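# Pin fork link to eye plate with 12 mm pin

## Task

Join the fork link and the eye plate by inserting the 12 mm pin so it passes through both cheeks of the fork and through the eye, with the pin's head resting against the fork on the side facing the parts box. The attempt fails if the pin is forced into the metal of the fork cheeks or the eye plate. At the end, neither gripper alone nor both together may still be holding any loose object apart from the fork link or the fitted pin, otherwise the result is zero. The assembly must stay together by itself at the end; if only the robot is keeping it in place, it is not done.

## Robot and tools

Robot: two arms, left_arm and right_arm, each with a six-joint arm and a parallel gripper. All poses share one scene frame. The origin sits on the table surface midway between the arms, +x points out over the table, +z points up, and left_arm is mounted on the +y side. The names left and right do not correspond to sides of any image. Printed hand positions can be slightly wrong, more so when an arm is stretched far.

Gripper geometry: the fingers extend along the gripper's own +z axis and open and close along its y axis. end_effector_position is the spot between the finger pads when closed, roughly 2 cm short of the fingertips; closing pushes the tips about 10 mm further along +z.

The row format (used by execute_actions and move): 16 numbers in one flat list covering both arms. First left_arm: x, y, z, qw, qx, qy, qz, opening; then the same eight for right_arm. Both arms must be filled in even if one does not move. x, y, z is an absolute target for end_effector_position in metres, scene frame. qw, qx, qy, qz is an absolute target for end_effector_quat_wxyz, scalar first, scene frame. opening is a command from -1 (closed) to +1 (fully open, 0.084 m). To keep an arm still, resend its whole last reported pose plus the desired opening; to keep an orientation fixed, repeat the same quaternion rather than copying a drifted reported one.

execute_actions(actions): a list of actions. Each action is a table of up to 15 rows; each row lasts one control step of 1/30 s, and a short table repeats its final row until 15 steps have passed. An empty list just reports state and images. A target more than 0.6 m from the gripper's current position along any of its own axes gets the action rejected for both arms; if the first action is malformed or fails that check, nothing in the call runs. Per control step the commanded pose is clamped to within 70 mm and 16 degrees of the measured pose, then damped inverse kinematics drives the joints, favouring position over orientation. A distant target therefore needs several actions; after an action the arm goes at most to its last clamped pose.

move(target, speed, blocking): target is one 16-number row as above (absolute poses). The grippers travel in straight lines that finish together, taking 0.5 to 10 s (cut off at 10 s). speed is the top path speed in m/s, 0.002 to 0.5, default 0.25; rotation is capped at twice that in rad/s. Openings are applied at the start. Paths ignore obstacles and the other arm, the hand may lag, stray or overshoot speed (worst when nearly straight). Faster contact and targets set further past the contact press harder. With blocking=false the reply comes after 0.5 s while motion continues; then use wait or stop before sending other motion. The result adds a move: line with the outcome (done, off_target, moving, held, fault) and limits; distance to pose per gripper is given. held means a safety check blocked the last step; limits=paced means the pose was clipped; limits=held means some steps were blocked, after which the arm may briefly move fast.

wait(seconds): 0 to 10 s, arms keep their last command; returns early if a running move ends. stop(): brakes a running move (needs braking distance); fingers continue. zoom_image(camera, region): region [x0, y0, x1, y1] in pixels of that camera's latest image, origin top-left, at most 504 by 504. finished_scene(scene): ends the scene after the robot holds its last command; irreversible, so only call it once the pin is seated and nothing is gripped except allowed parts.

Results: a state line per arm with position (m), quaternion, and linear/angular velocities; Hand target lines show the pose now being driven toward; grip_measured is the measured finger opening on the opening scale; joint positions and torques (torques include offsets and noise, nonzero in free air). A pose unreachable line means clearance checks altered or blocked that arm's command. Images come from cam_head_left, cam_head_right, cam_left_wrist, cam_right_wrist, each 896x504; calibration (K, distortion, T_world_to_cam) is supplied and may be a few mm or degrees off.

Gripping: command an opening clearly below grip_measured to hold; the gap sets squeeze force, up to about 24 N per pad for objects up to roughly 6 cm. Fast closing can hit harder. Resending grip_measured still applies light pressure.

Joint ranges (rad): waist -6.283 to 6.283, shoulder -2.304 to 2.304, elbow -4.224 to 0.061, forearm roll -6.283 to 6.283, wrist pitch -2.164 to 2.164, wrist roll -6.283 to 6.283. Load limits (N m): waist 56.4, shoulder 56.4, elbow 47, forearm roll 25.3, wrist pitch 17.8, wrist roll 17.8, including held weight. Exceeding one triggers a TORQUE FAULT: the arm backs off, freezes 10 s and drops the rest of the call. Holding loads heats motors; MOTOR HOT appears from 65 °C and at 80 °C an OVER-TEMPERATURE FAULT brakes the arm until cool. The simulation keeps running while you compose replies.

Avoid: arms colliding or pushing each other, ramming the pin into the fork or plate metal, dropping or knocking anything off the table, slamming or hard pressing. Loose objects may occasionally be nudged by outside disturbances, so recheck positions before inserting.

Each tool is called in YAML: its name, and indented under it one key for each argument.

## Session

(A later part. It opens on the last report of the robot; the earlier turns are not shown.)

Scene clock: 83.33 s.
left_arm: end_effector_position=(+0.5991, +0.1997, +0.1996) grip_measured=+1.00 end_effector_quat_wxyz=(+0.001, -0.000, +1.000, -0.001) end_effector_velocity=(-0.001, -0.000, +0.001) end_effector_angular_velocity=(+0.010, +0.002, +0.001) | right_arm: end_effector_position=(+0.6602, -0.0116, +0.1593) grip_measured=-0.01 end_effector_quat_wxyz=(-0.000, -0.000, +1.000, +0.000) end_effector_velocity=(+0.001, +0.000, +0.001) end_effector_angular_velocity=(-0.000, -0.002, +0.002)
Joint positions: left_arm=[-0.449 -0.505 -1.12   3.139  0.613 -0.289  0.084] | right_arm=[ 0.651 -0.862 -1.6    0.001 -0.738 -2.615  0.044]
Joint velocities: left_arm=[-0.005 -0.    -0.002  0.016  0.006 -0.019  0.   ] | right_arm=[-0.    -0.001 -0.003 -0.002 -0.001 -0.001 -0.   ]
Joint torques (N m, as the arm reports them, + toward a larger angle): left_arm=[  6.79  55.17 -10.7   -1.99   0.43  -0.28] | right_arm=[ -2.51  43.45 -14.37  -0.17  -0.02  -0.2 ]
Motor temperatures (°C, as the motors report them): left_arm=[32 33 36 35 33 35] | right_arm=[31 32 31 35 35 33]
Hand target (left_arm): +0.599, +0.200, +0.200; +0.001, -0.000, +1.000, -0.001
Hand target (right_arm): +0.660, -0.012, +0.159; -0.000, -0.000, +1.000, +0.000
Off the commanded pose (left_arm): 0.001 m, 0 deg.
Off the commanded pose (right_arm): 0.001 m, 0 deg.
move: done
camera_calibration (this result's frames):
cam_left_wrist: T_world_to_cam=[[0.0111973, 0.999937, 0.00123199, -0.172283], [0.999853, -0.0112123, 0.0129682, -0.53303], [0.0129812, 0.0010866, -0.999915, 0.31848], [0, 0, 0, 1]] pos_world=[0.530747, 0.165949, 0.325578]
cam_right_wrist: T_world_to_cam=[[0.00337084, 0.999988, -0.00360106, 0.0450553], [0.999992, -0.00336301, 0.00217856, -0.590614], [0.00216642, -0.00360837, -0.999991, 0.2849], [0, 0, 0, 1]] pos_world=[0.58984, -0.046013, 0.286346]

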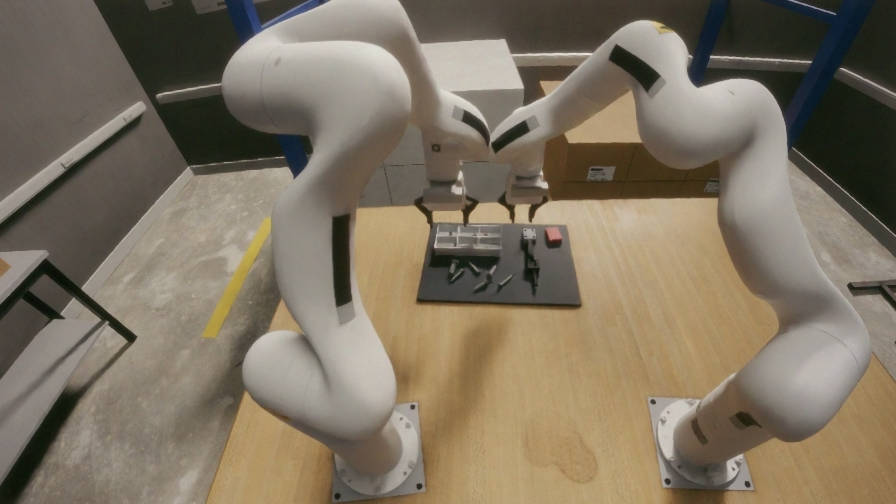

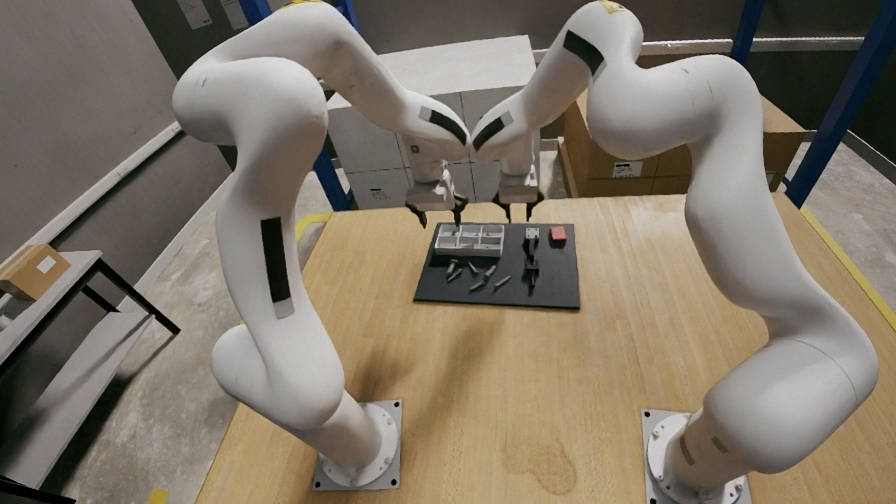

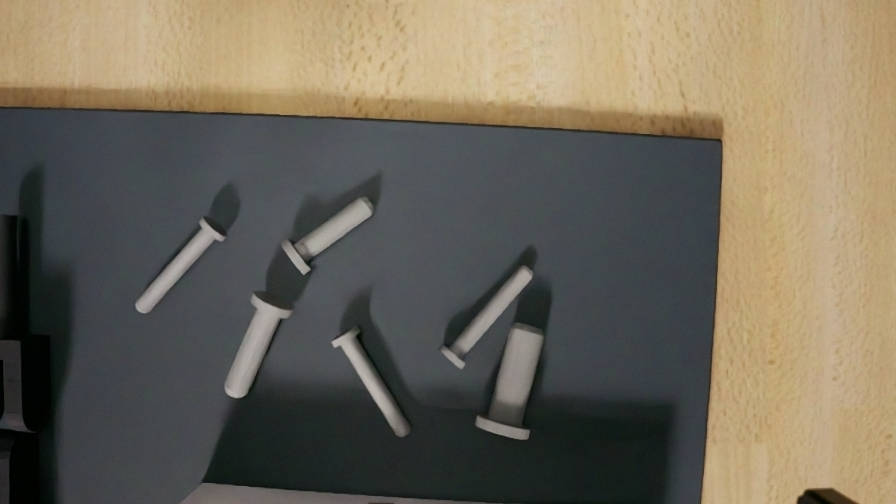

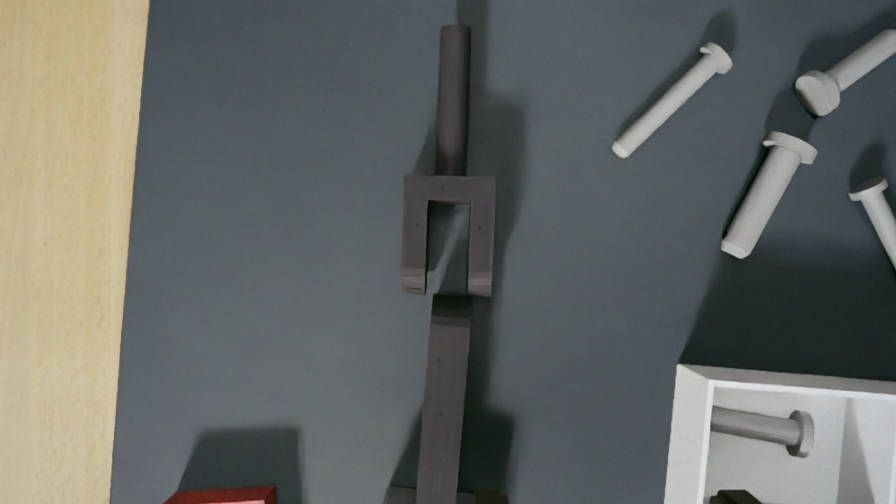

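move:
  target: [0.6,0.25,0.2,0,0,1,0,1,0.52,-0.045,0.08,0,0,1,0,0]

move:
  target: [0.6,0.25,0.2,0,0,1,0,1,0.52,-0.045,0.038,0,0,1,0,0]
  speed: 0.08

move:
  target: [0.6,0.25,0.2,0,0,1,0,1,0.52,-0.045,0.038,0,0,1,0,-1]

move:
  target: [0.66,0.13,0.09,0,0,0.866,-0.5,1,0.519,-0.043,0.039,0,0,1,0,-1]
  speed: 0.15

move:
  target: [0.66,0.13,0.09,0,0,0.866,-0.5,1,0.531,-0.0433,0.039,0,0,1,0,-1]
  speed: 0.01

Scene clock: 87.53 s.
left_arm: end_effector_position=(+0.5999, +0.2499, +0.2000) grip_measured=+1.00 end_effector_quat_wxyz=(+0.000, +0.000, +1.000, +0.000) end_effector_velocity=(+0.000, +0.002, -0.000) end_effector_angular_velocity=(+0.000, +0.000, +0.002) | right_arm: end_effector_position=(+0.5200, -0.0452, +0.0808) grip_measured=-0.01 end_effector_quat_wxyz=(+0.000, +0.000, +1.000, -0.000) end_effector_velocity=(-0.002, -0.000, -0.001) end_effector_angular_velocity=(-0.001, -0.001, +0.002)
Joint positions: left_arm=[-0.361 -0.481 -1.085  3.142  0.604 -0.202  0.084] | right_arm=[ 0.726 -0.709 -1.106 -0.001 -0.397 -2.537  0.044]
Joint velocities: left_arm=[ 0.003 -0.     0.     0.    -0.     0.001  0.   ] | right_arm=[ 0.003  0.002  0.007 -0.004  0.006  0.004 -0.   ]
Joint torques (N m, as the arm reports them, + toward a larger angle): left_arm=[  5.84  54.92 -10.46  -1.55   0.49  -0.24] | right_arm=[ -3.22  37.02 -11.47  -1.95   0.22  -0.02]
Motor temperatures (°C, as the motors report them): left_arm=[32 33 36 35 33 35] | right_arm=[31 32 31 35 35 33]
Hand target (left_arm): +0.600, +0.250, +0.200; +0.000, -0.000, +1.000, +0.000
Hand target (right_arm): +0.520, -0.045, +0.081; +0.000, +0.000, +1.000, -0.000
Off the commanded pose (left_arm): 0.000 m, 0 deg.
Off the commanded pose (right_arm): 0.001 m, 0 deg.
move: done
camera_calibration (this result's frames):
cam_left_wrist: T_world_to_cam=[[0.0121672, 0.99992, 0.00344795, -0.223438], [0.999864, -0.0122048, 0.0110935, -0.532616], [0.0111347, 0.0033125, -0.999933, 0.319339], [0, 0, 0, 1]] pos_world=[0.531707, 0.215862, 0.325996]
cam_right_wrist: T_world_to_cam=[[0.00404964, 0.999982, -0.00452026, 0.0786104], [0.999987, -0.00403602, 0.00301834, -0.450451], [0.00300004, -0.00453243, -0.999985, 0.206111], [0, 0, 0, 1]] pos_world=[0.449508, -0.0794928, 0.207823]

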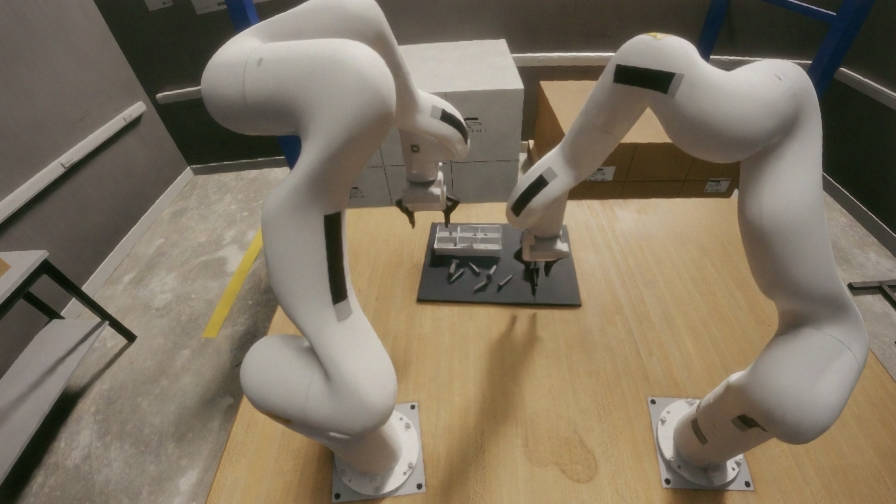

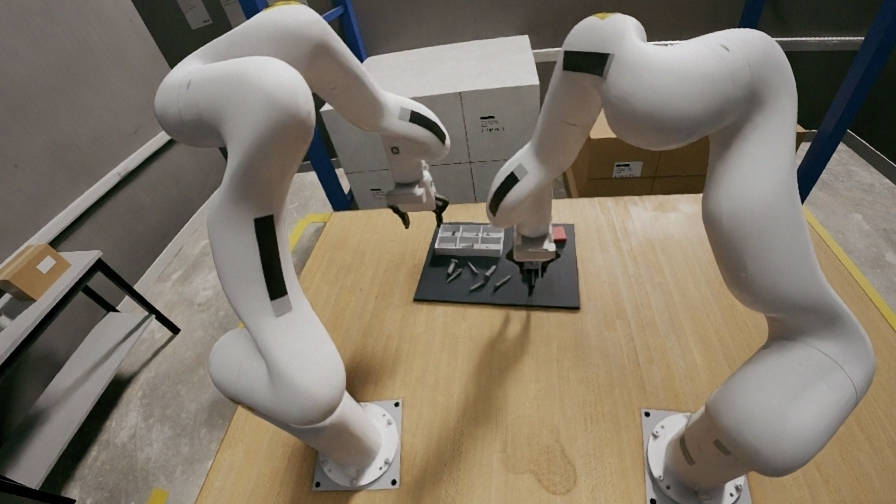

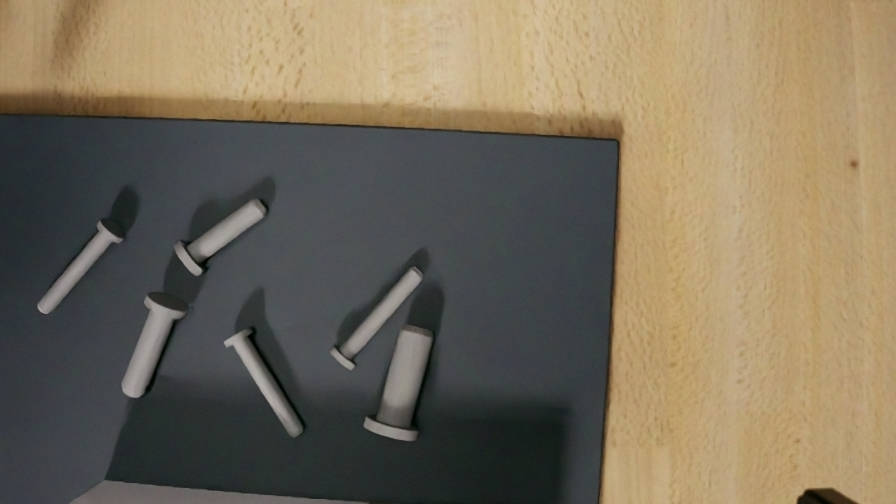

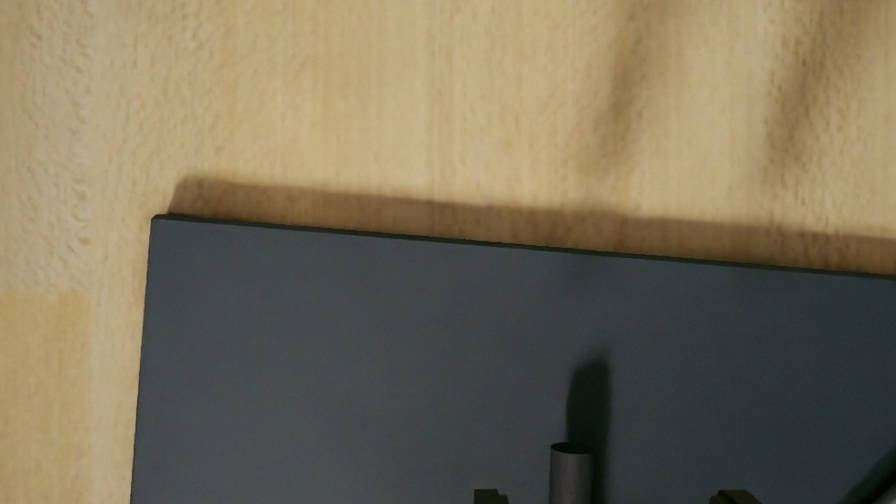

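Scene clock: 88.50 s.
left_arm: end_effector_position=(+0.6000, +0.2500, +0.2000) grip_measured=+1.00 end_effector_quat_wxyz=(+0.000, +0.000, +1.000, +0.000) end_effector_velocity=(+0.000, -0.000, +0.000) end_effector_angular_velocity=(+0.000, -0.001, -0.001) | right_arm: end_effector_position=(+0.5199, -0.0451, +0.0383) grip_measured=-0.01 end_effector_quat_wxyz=(+0.000, +0.000, +1.000, +0.000) end_effector_velocity=(-0.001, +0.001, -0.002) end_effector_angular_velocity=(+0.000, +0.001, +0.001)
Joint positions: left_arm=[-0.361 -0.481 -1.086  3.142  0.605 -0.202  0.084] | right_arm=[ 0.727 -0.793 -1.121 -0.    -0.328 -2.538  0.044]
Joint velocities: left_arm=[-0.     0.001 -0.     0.001 -0.     0.    -0.   ] | right_arm=[ 0.002 -0.005 -0.001  0.001  0.003 -0.    -0.   ]
Joint torques (N m, as the arm reports them, + toward a larger angle): left_arm=[  6.02  53.81 -10.53  -1.2    0.39  -0.2 ] | right_arm=[  1.68  39.41 -11.5   -1.07   0.16  -0.12]
Motor temperatures (°C, as the motors report them): left_arm=[32 33 36 35 33 35] | right_arm=[31 32 31 35 35 33]
Hand target (left_arm): +0.600, +0.250, +0.200; +0.000, +0.000, +1.000, +0.000
Hand target (right_arm): +0.520, -0.045, +0.038; +0.000, +0.000, +1.000, -0.000
Off the commanded pose (left_arm): 0.000 m, 0 deg.
Off the commanded pose (right_arm): 0.000 m, 0 deg.
move: done
camera_calibration (this result's frames):
cam_left_wrist: T_world_to_cam=[[0.0121178, 0.999921, 0.0033633, -0.223517], [0.999866, -0.012154, 0.0109482, -0.532731], [0.0109883, 0.00323019, -0.999934, 0.319474], [0, 0, 0, 1]] pos_world=[0.531858, 0.215993, 0.326037]
cam_right_wrist: T_world_to_cam=[[0.00374472, 0.999984, -0.00415304, 0.0783859], [0.999989, -0.00373294, 0.00284082, -0.450199], [0.00282527, -0.00416363, -0.999987, 0.163763], [0, 0, 0, 1]] pos_world=[0.449438, -0.0793834, 0.165366]

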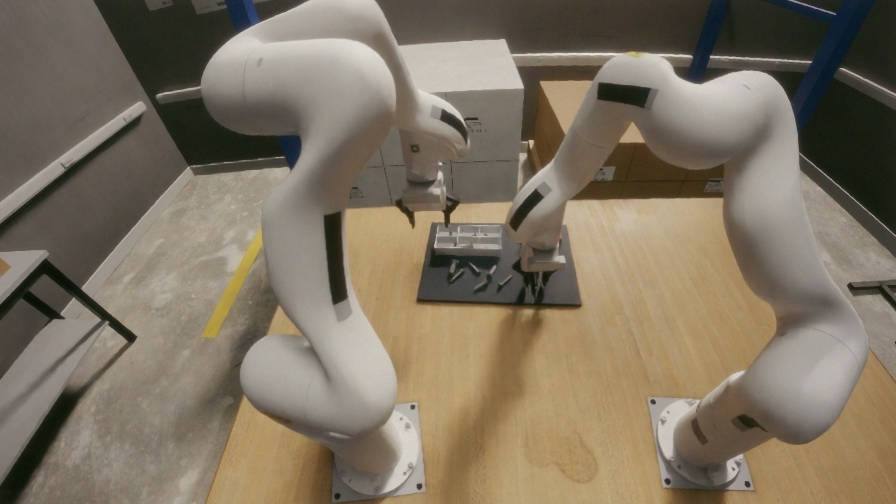

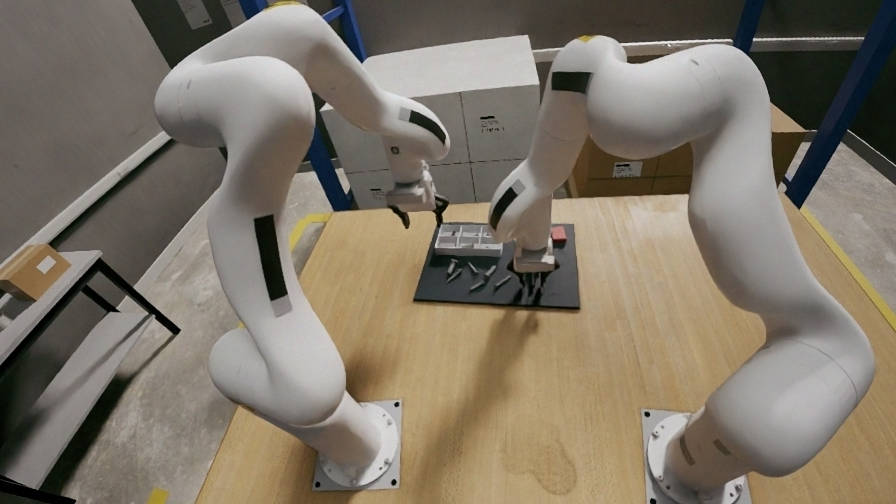

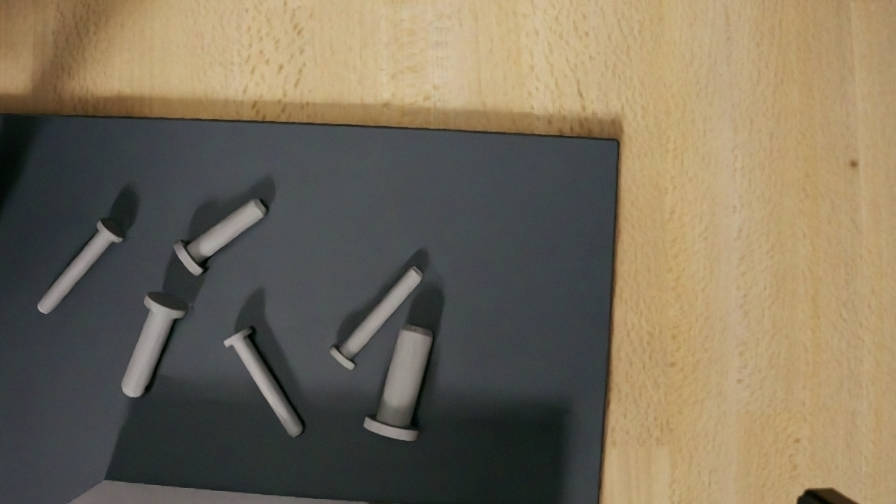

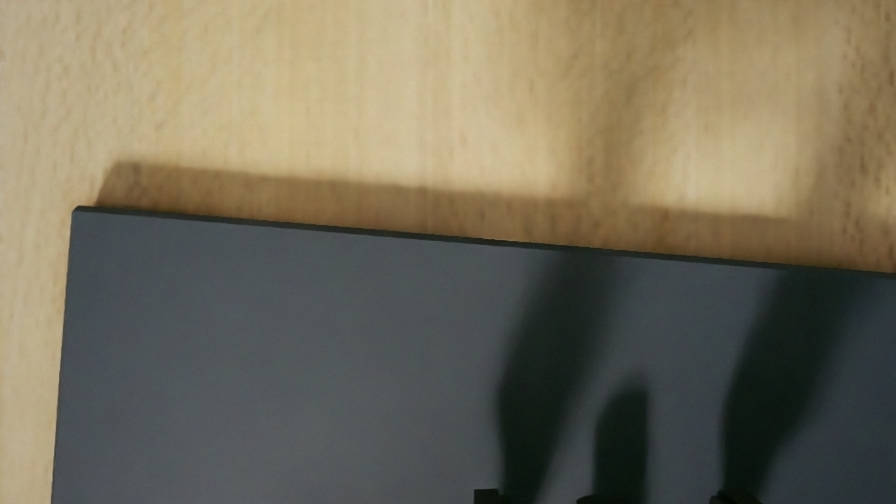

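Scene clock: 89.20 s.
left_arm: end_effector_position=(+0.6000, +0.2500, +0.2000) grip_measured=+1.00 end_effector_quat_wxyz=(+0.000, +0.000, +1.000, +0.000) end_effector_velocity=(+0.000, +0.000, +0.000) end_effector_angular_velocity=(+0.000, -0.000, -0.000) | right_arm: end_effector_position=(+0.5199, -0.0451, +0.0380) grip_measured=-0.74 end_effector_quat_wxyz=(-0.000, +0.000, +1.000, -0.000) end_effector_velocity=(+0.001, +0.000, -0.000) end_effector_angular_velocity=(+0.001, -0.001, -0.001)
Joint positions: left_arm=[-0.361 -0.481 -1.086  3.142  0.605 -0.202  0.084] | right_arm=[ 0.727 -0.794 -1.122  0.    -0.328 -2.538  0.011]
Joint velocities: left_arm=[ 0.  0. -0.  0.  0.  0.  0.] | right_arm=[-0.    -0.001 -0.002  0.001  0.     0.    -0.   ]
Joint torques (N m, as the arm reports them, + toward a larger angle): left_arm=[  7.19  54.68 -10.69  -1.42   0.36  -0.24] | right_arm=[  1.94  33.59 -11.57  -1.17   0.94  -0.48]
Motor temperatures (°C, as the motors report them): left_arm=[32 33 36 35 33 35] | right_arm=[31 32 31 35 35 33]
Hand target (left_arm): +0.600, +0.250, +0.200; +0.000, +0.000, +1.000, +0.000
Hand target (right_arm): +0.520, -0.045, +0.038; +0.000, +0.000, +1.000, -0.000
Off the commanded pose (left_arm): 0.000 m, 0 deg.
Off the commanded pose (right_arm): 0.000 m, 0 deg.
move: done
camera_calibration (this result's frames):
cam_left_wrist: T_world_to_cam=[[0.0121168, 0.999921, 0.00336257, -0.223517], [0.999866, -0.012153, 0.0109478, -0.532732], [0.0109878, 0.00322947, -0.999934, 0.319474], [0, 0, 0, 1]] pos_world=[0.531858, 0.215993, 0.326037]
cam_right_wrist: T_world_to_cam=[[0.00372061, 0.999983, -0.00438135, 0.0783923], [0.99999, -0.00371042, 0.00233351, -0.45015], [0.00231722, -0.00438999, -0.999988, 0.163691], [0, 0, 0, 1]] pos_world=[0.449475, -0.0793427, 0.165082]

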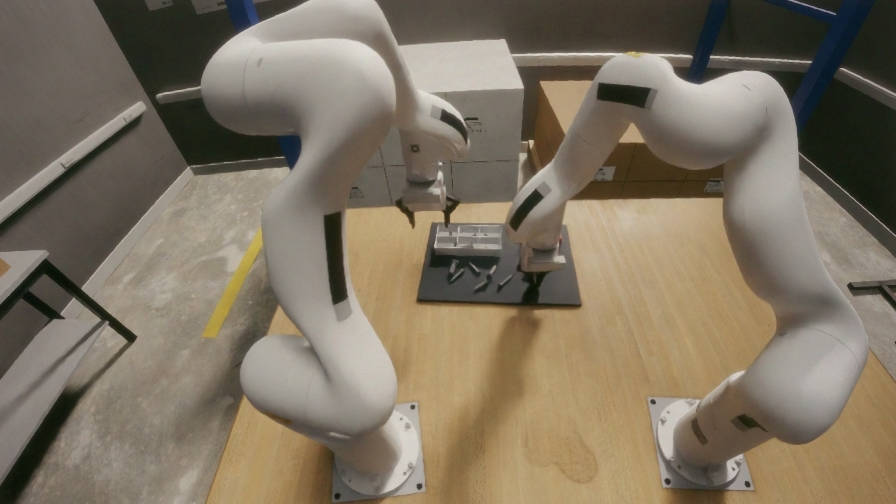

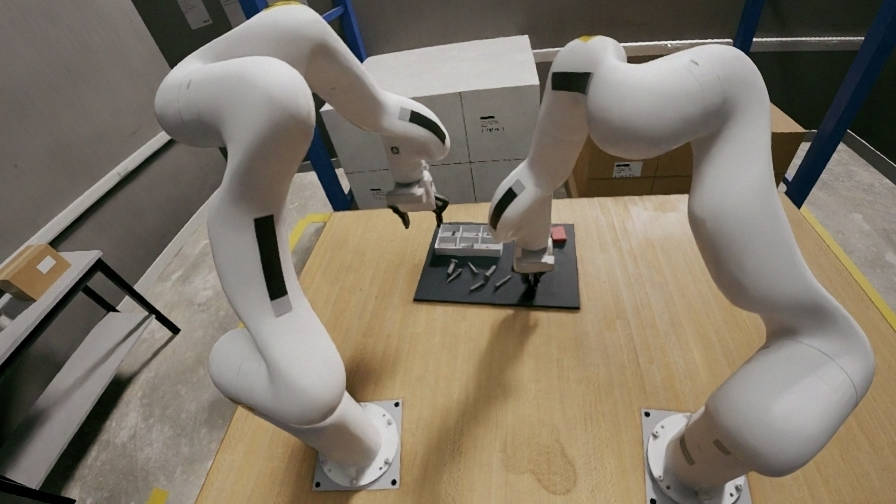

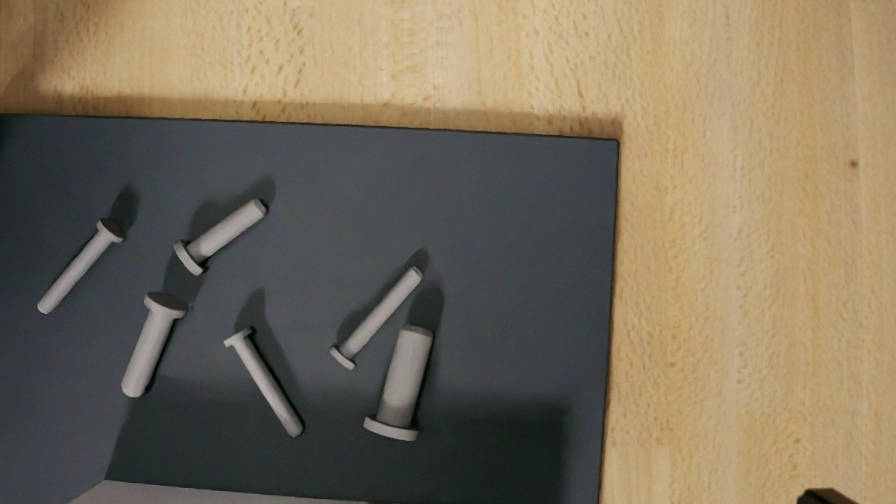

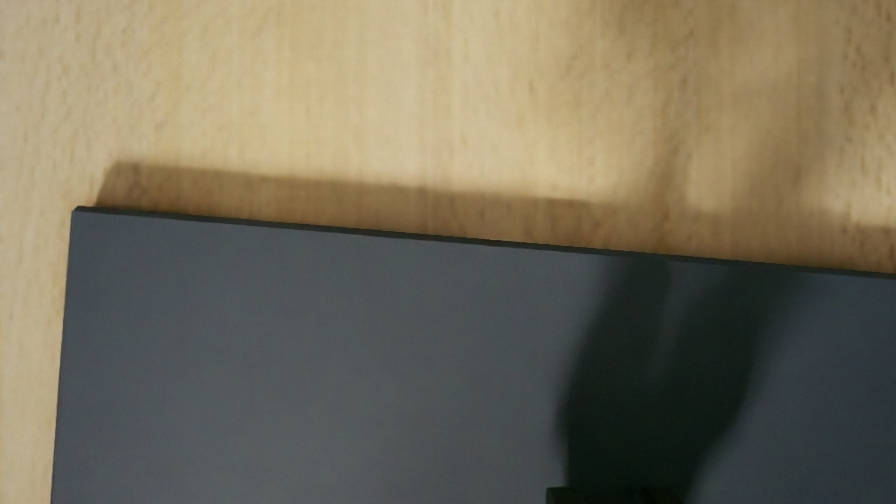

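Scene clock: 93.10 s.
left_arm: end_effector_position=(+0.6615, +0.1303, +0.0917) grip_measured=+1.00 end_effector_quat_wxyz=(-0.001, +0.000, +0.866, -0.500) end_effector_velocity=(+0.001, -0.000, -0.003) end_effector_angular_velocity=(-0.008, +0.001, +0.001) | right_arm: end_effector_position=(+0.5190, -0.0430, +0.0390) grip_measured=-0.74 end_effector_quat_wxyz=(+0.000, +0.000, +1.000, -0.000) end_effector_velocity=(+0.000, -0.000, +0.000) end_effector_angular_velocity=(+0.000, -0.000, -0.000)
Joint positions: left_arm=[-0.188 -0.996 -1.298  1.715  1.065  1.223  0.084] | right_arm=[ 0.731 -0.792 -1.122  0.    -0.33  -2.534  0.011]
Joint velocities: left_arm=[ 0.001 -0.009 -0.005 -0.005  0.007  0.006  0.   ] | right_arm=[-0.     0.001  0.    -0.    -0.    -0.     0.   ]
Joint torques (N m, as the arm reports them, + toward a larger angle): left_arm=[ 2.35 56.16 -5.53 -1.45 -0.51 -0.05] | right_arm=[  0.49  37.35 -12.26  -1.07   0.36  -0.28]
Motor temperatures (°C, as the motors report them): left_arm=[32 33 36 35 33 35] | right_arm=[31 32 31 35 35 33]
Hand target (left_arm): +0.661, +0.130, +0.090; -0.001, -0.000, +0.866, -0.500
Hand target (right_arm): +0.519, -0.043, +0.039; +0.000, -0.000, +1.000, -0.000
Off the commanded pose (left_arm): 0.002 m, 0 deg.
Off the commanded pose (right_arm): 0.000 m, 0 deg.
move: done
camera_calibration (this result's frames):
cam_left_wrist: T_world_to_cam=[[0.0118176, 0.502885, -0.864273, 0.0403364], [0.999884, 0.00239082, 0.015063, -0.596789], [0.00964128, -0.86435, -0.502798, 0.27927], [0, 0, 0, 1]] pos_world=[0.59355, 0.222529, 0.184267]
cam_right_wrist: T_world_to_cam=[[0.00370233, 0.999984, -0.00420838, 0.0763483], [0.99999, -0.00369147, 0.00258581, -0.44925], [0.00257024, -0.00421791, -0.999988, 0.164572], [0, 0, 0, 1]] pos_world=[0.44854, -0.0773113, 0.166053]

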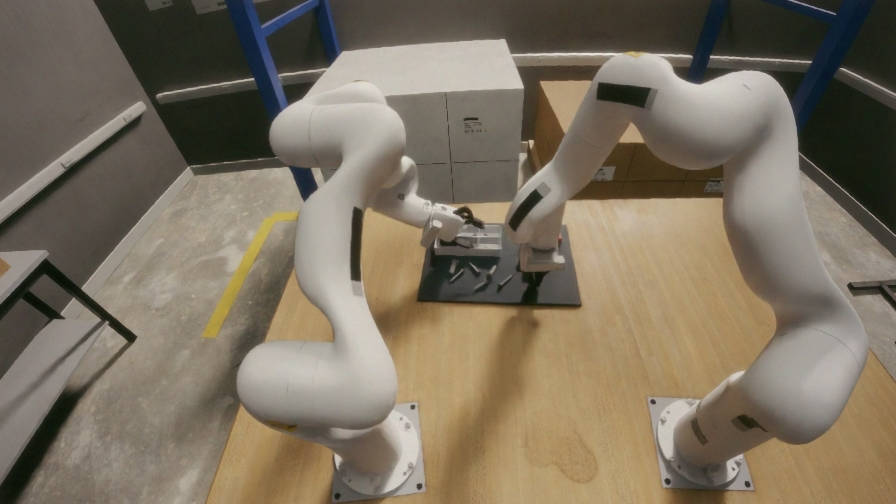

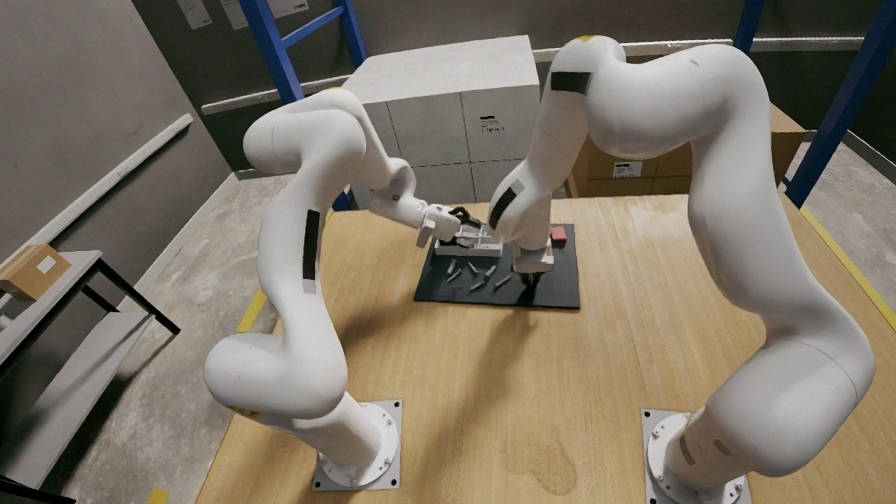

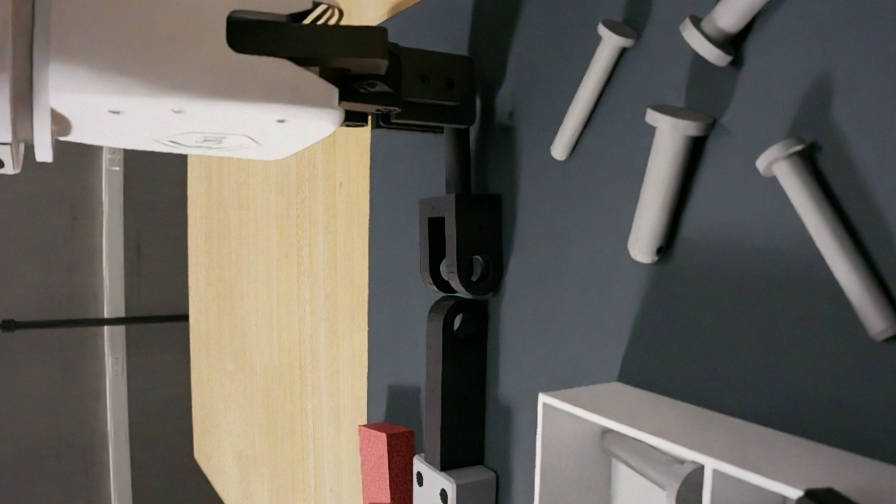

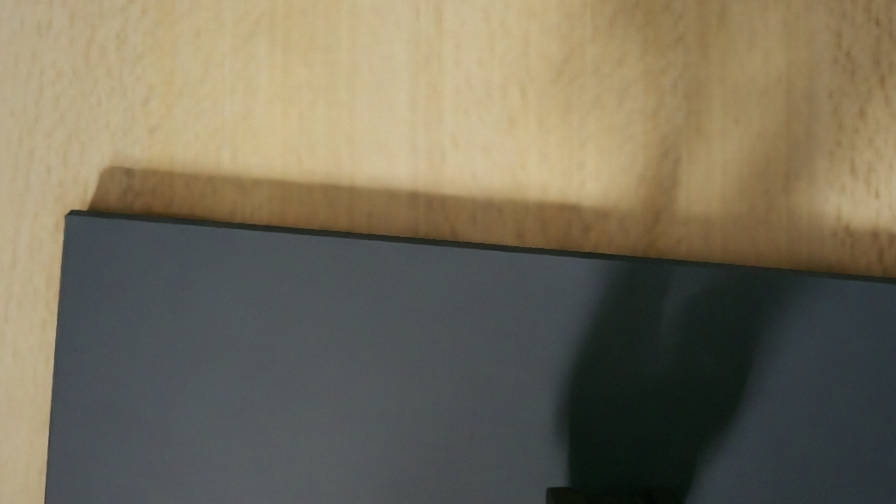

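Scene clock: 94.53 s.
left_arm: end_effector_position=(+0.6603, +0.1300, +0.0905) grip_measured=+1.00 end_effector_quat_wxyz=(+0.000, +0.000, +0.866, -0.500) end_effector_velocity=(-0.001, -0.000, -0.001) end_effector_angular_velocity=(+0.001, +0.002, +0.000) | right_arm: end_effector_position=(+0.5308, -0.0433, +0.0390) grip_measured=-0.74 end_effector_quat_wxyz=(-0.000, +0.000, +1.000, +0.000) end_effector_velocity=(+0.001, -0.001, -0.001) end_effector_angular_velocity=(-0.001, +0.003, -0.000)
Joint positions: left_arm=[-0.189 -0.996 -1.293  1.71   1.064  1.23   0.084] | right_arm=[ 0.718 -0.808 -1.153  0.    -0.345 -2.547  0.011]
Joint velocities: left_arm=[-0.    -0.001  0.002 -0.001 -0.001  0.001 -0.   ] | right_arm=[-0.002 -0.003 -0.003  0.001 -0.003 -0.003 -0.   ]
Joint torques (N m, as the arm reports them, + toward a larger angle): left_arm=[-3.37 39.39 -0.67  0.55 -1.67 -0.11] | right_arm=[ -6.65  44.31 -18.62  -2.2    3.22  -0.02]
Motor temperatures (°C, as the motors report them): left_arm=[32 33 36 35 33 35] | right_arm=[31 32 31 35 35 33]
Hand target (left_arm): +0.660, +0.130, +0.090; -0.000, -0.000, +0.866, -0.500
Hand target (right_arm): +0.531, -0.043, +0.039; -0.000, -0.000, +1.000, +0.000
Off the commanded pose (left_arm): 0.001 m, 0 deg.
Off the commanded pose (right_arm): 0.000 m, 0 deg.
move: done
camera_calibration (this result's frames):
cam_left_wrist: T_world_to_cam=[[0.0127185, 0.502456, -0.86451, 0.0389247], [0.999854, 0.00347238, 0.0167279, -0.595854], [0.0114069, -0.864596, -0.502338, 0.277227], [0, 0, 0, 1]] pos_world=[0.592109, 0.2222, 0.18288]
cam_right_wrist: T_world_to_cam=[[0.00373089, 0.999984, -0.00417974, 0.0765743], [0.99999, -0.00372027, 0.00254601, -0.461064], [0.00253042, -0.00418919, -0.999988, 0.164525], [0, 0, 0, 1]] pos_world=[0.460358, -0.0775991, 0.166017]

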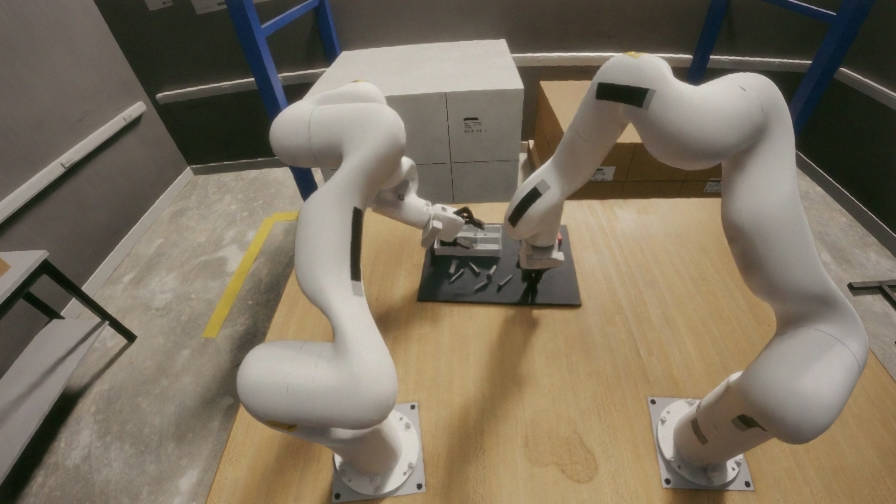

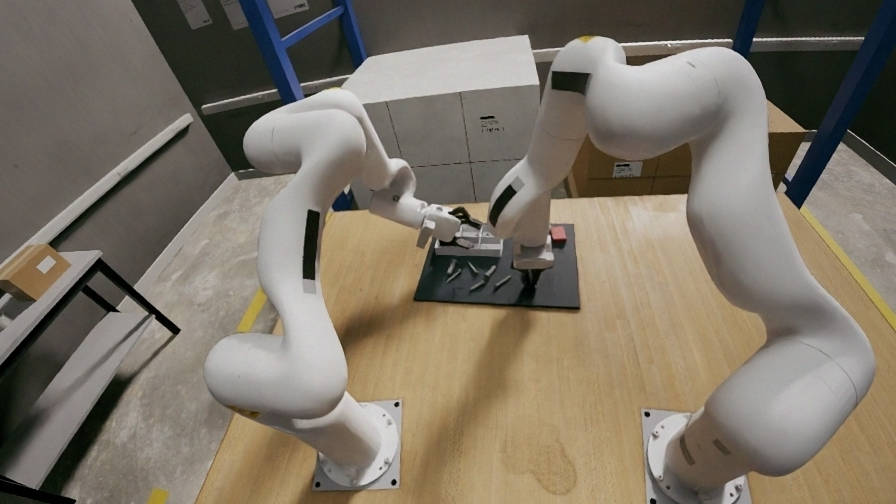

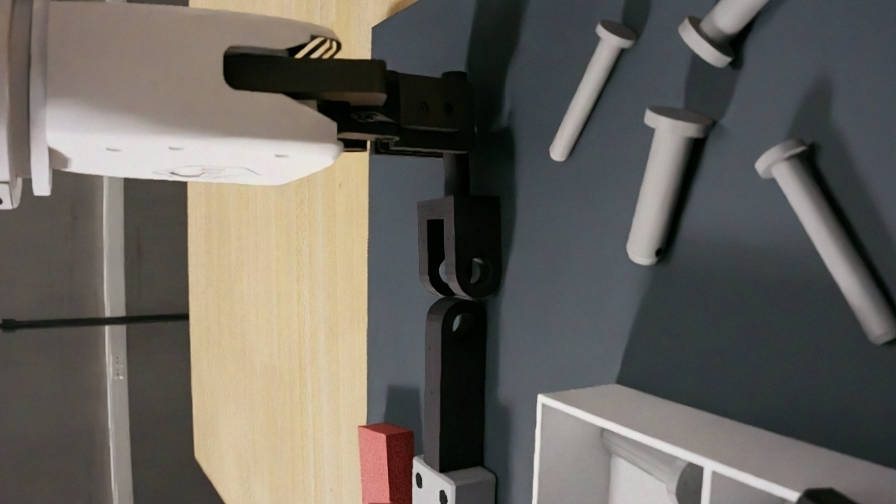

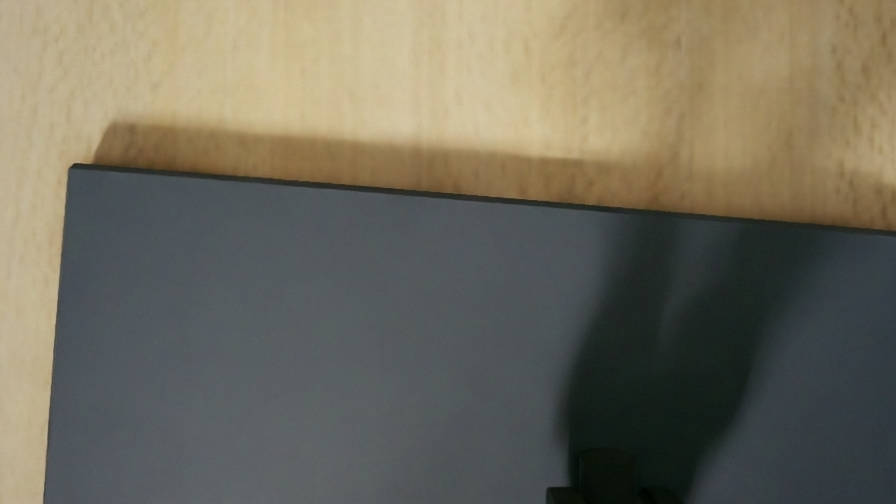

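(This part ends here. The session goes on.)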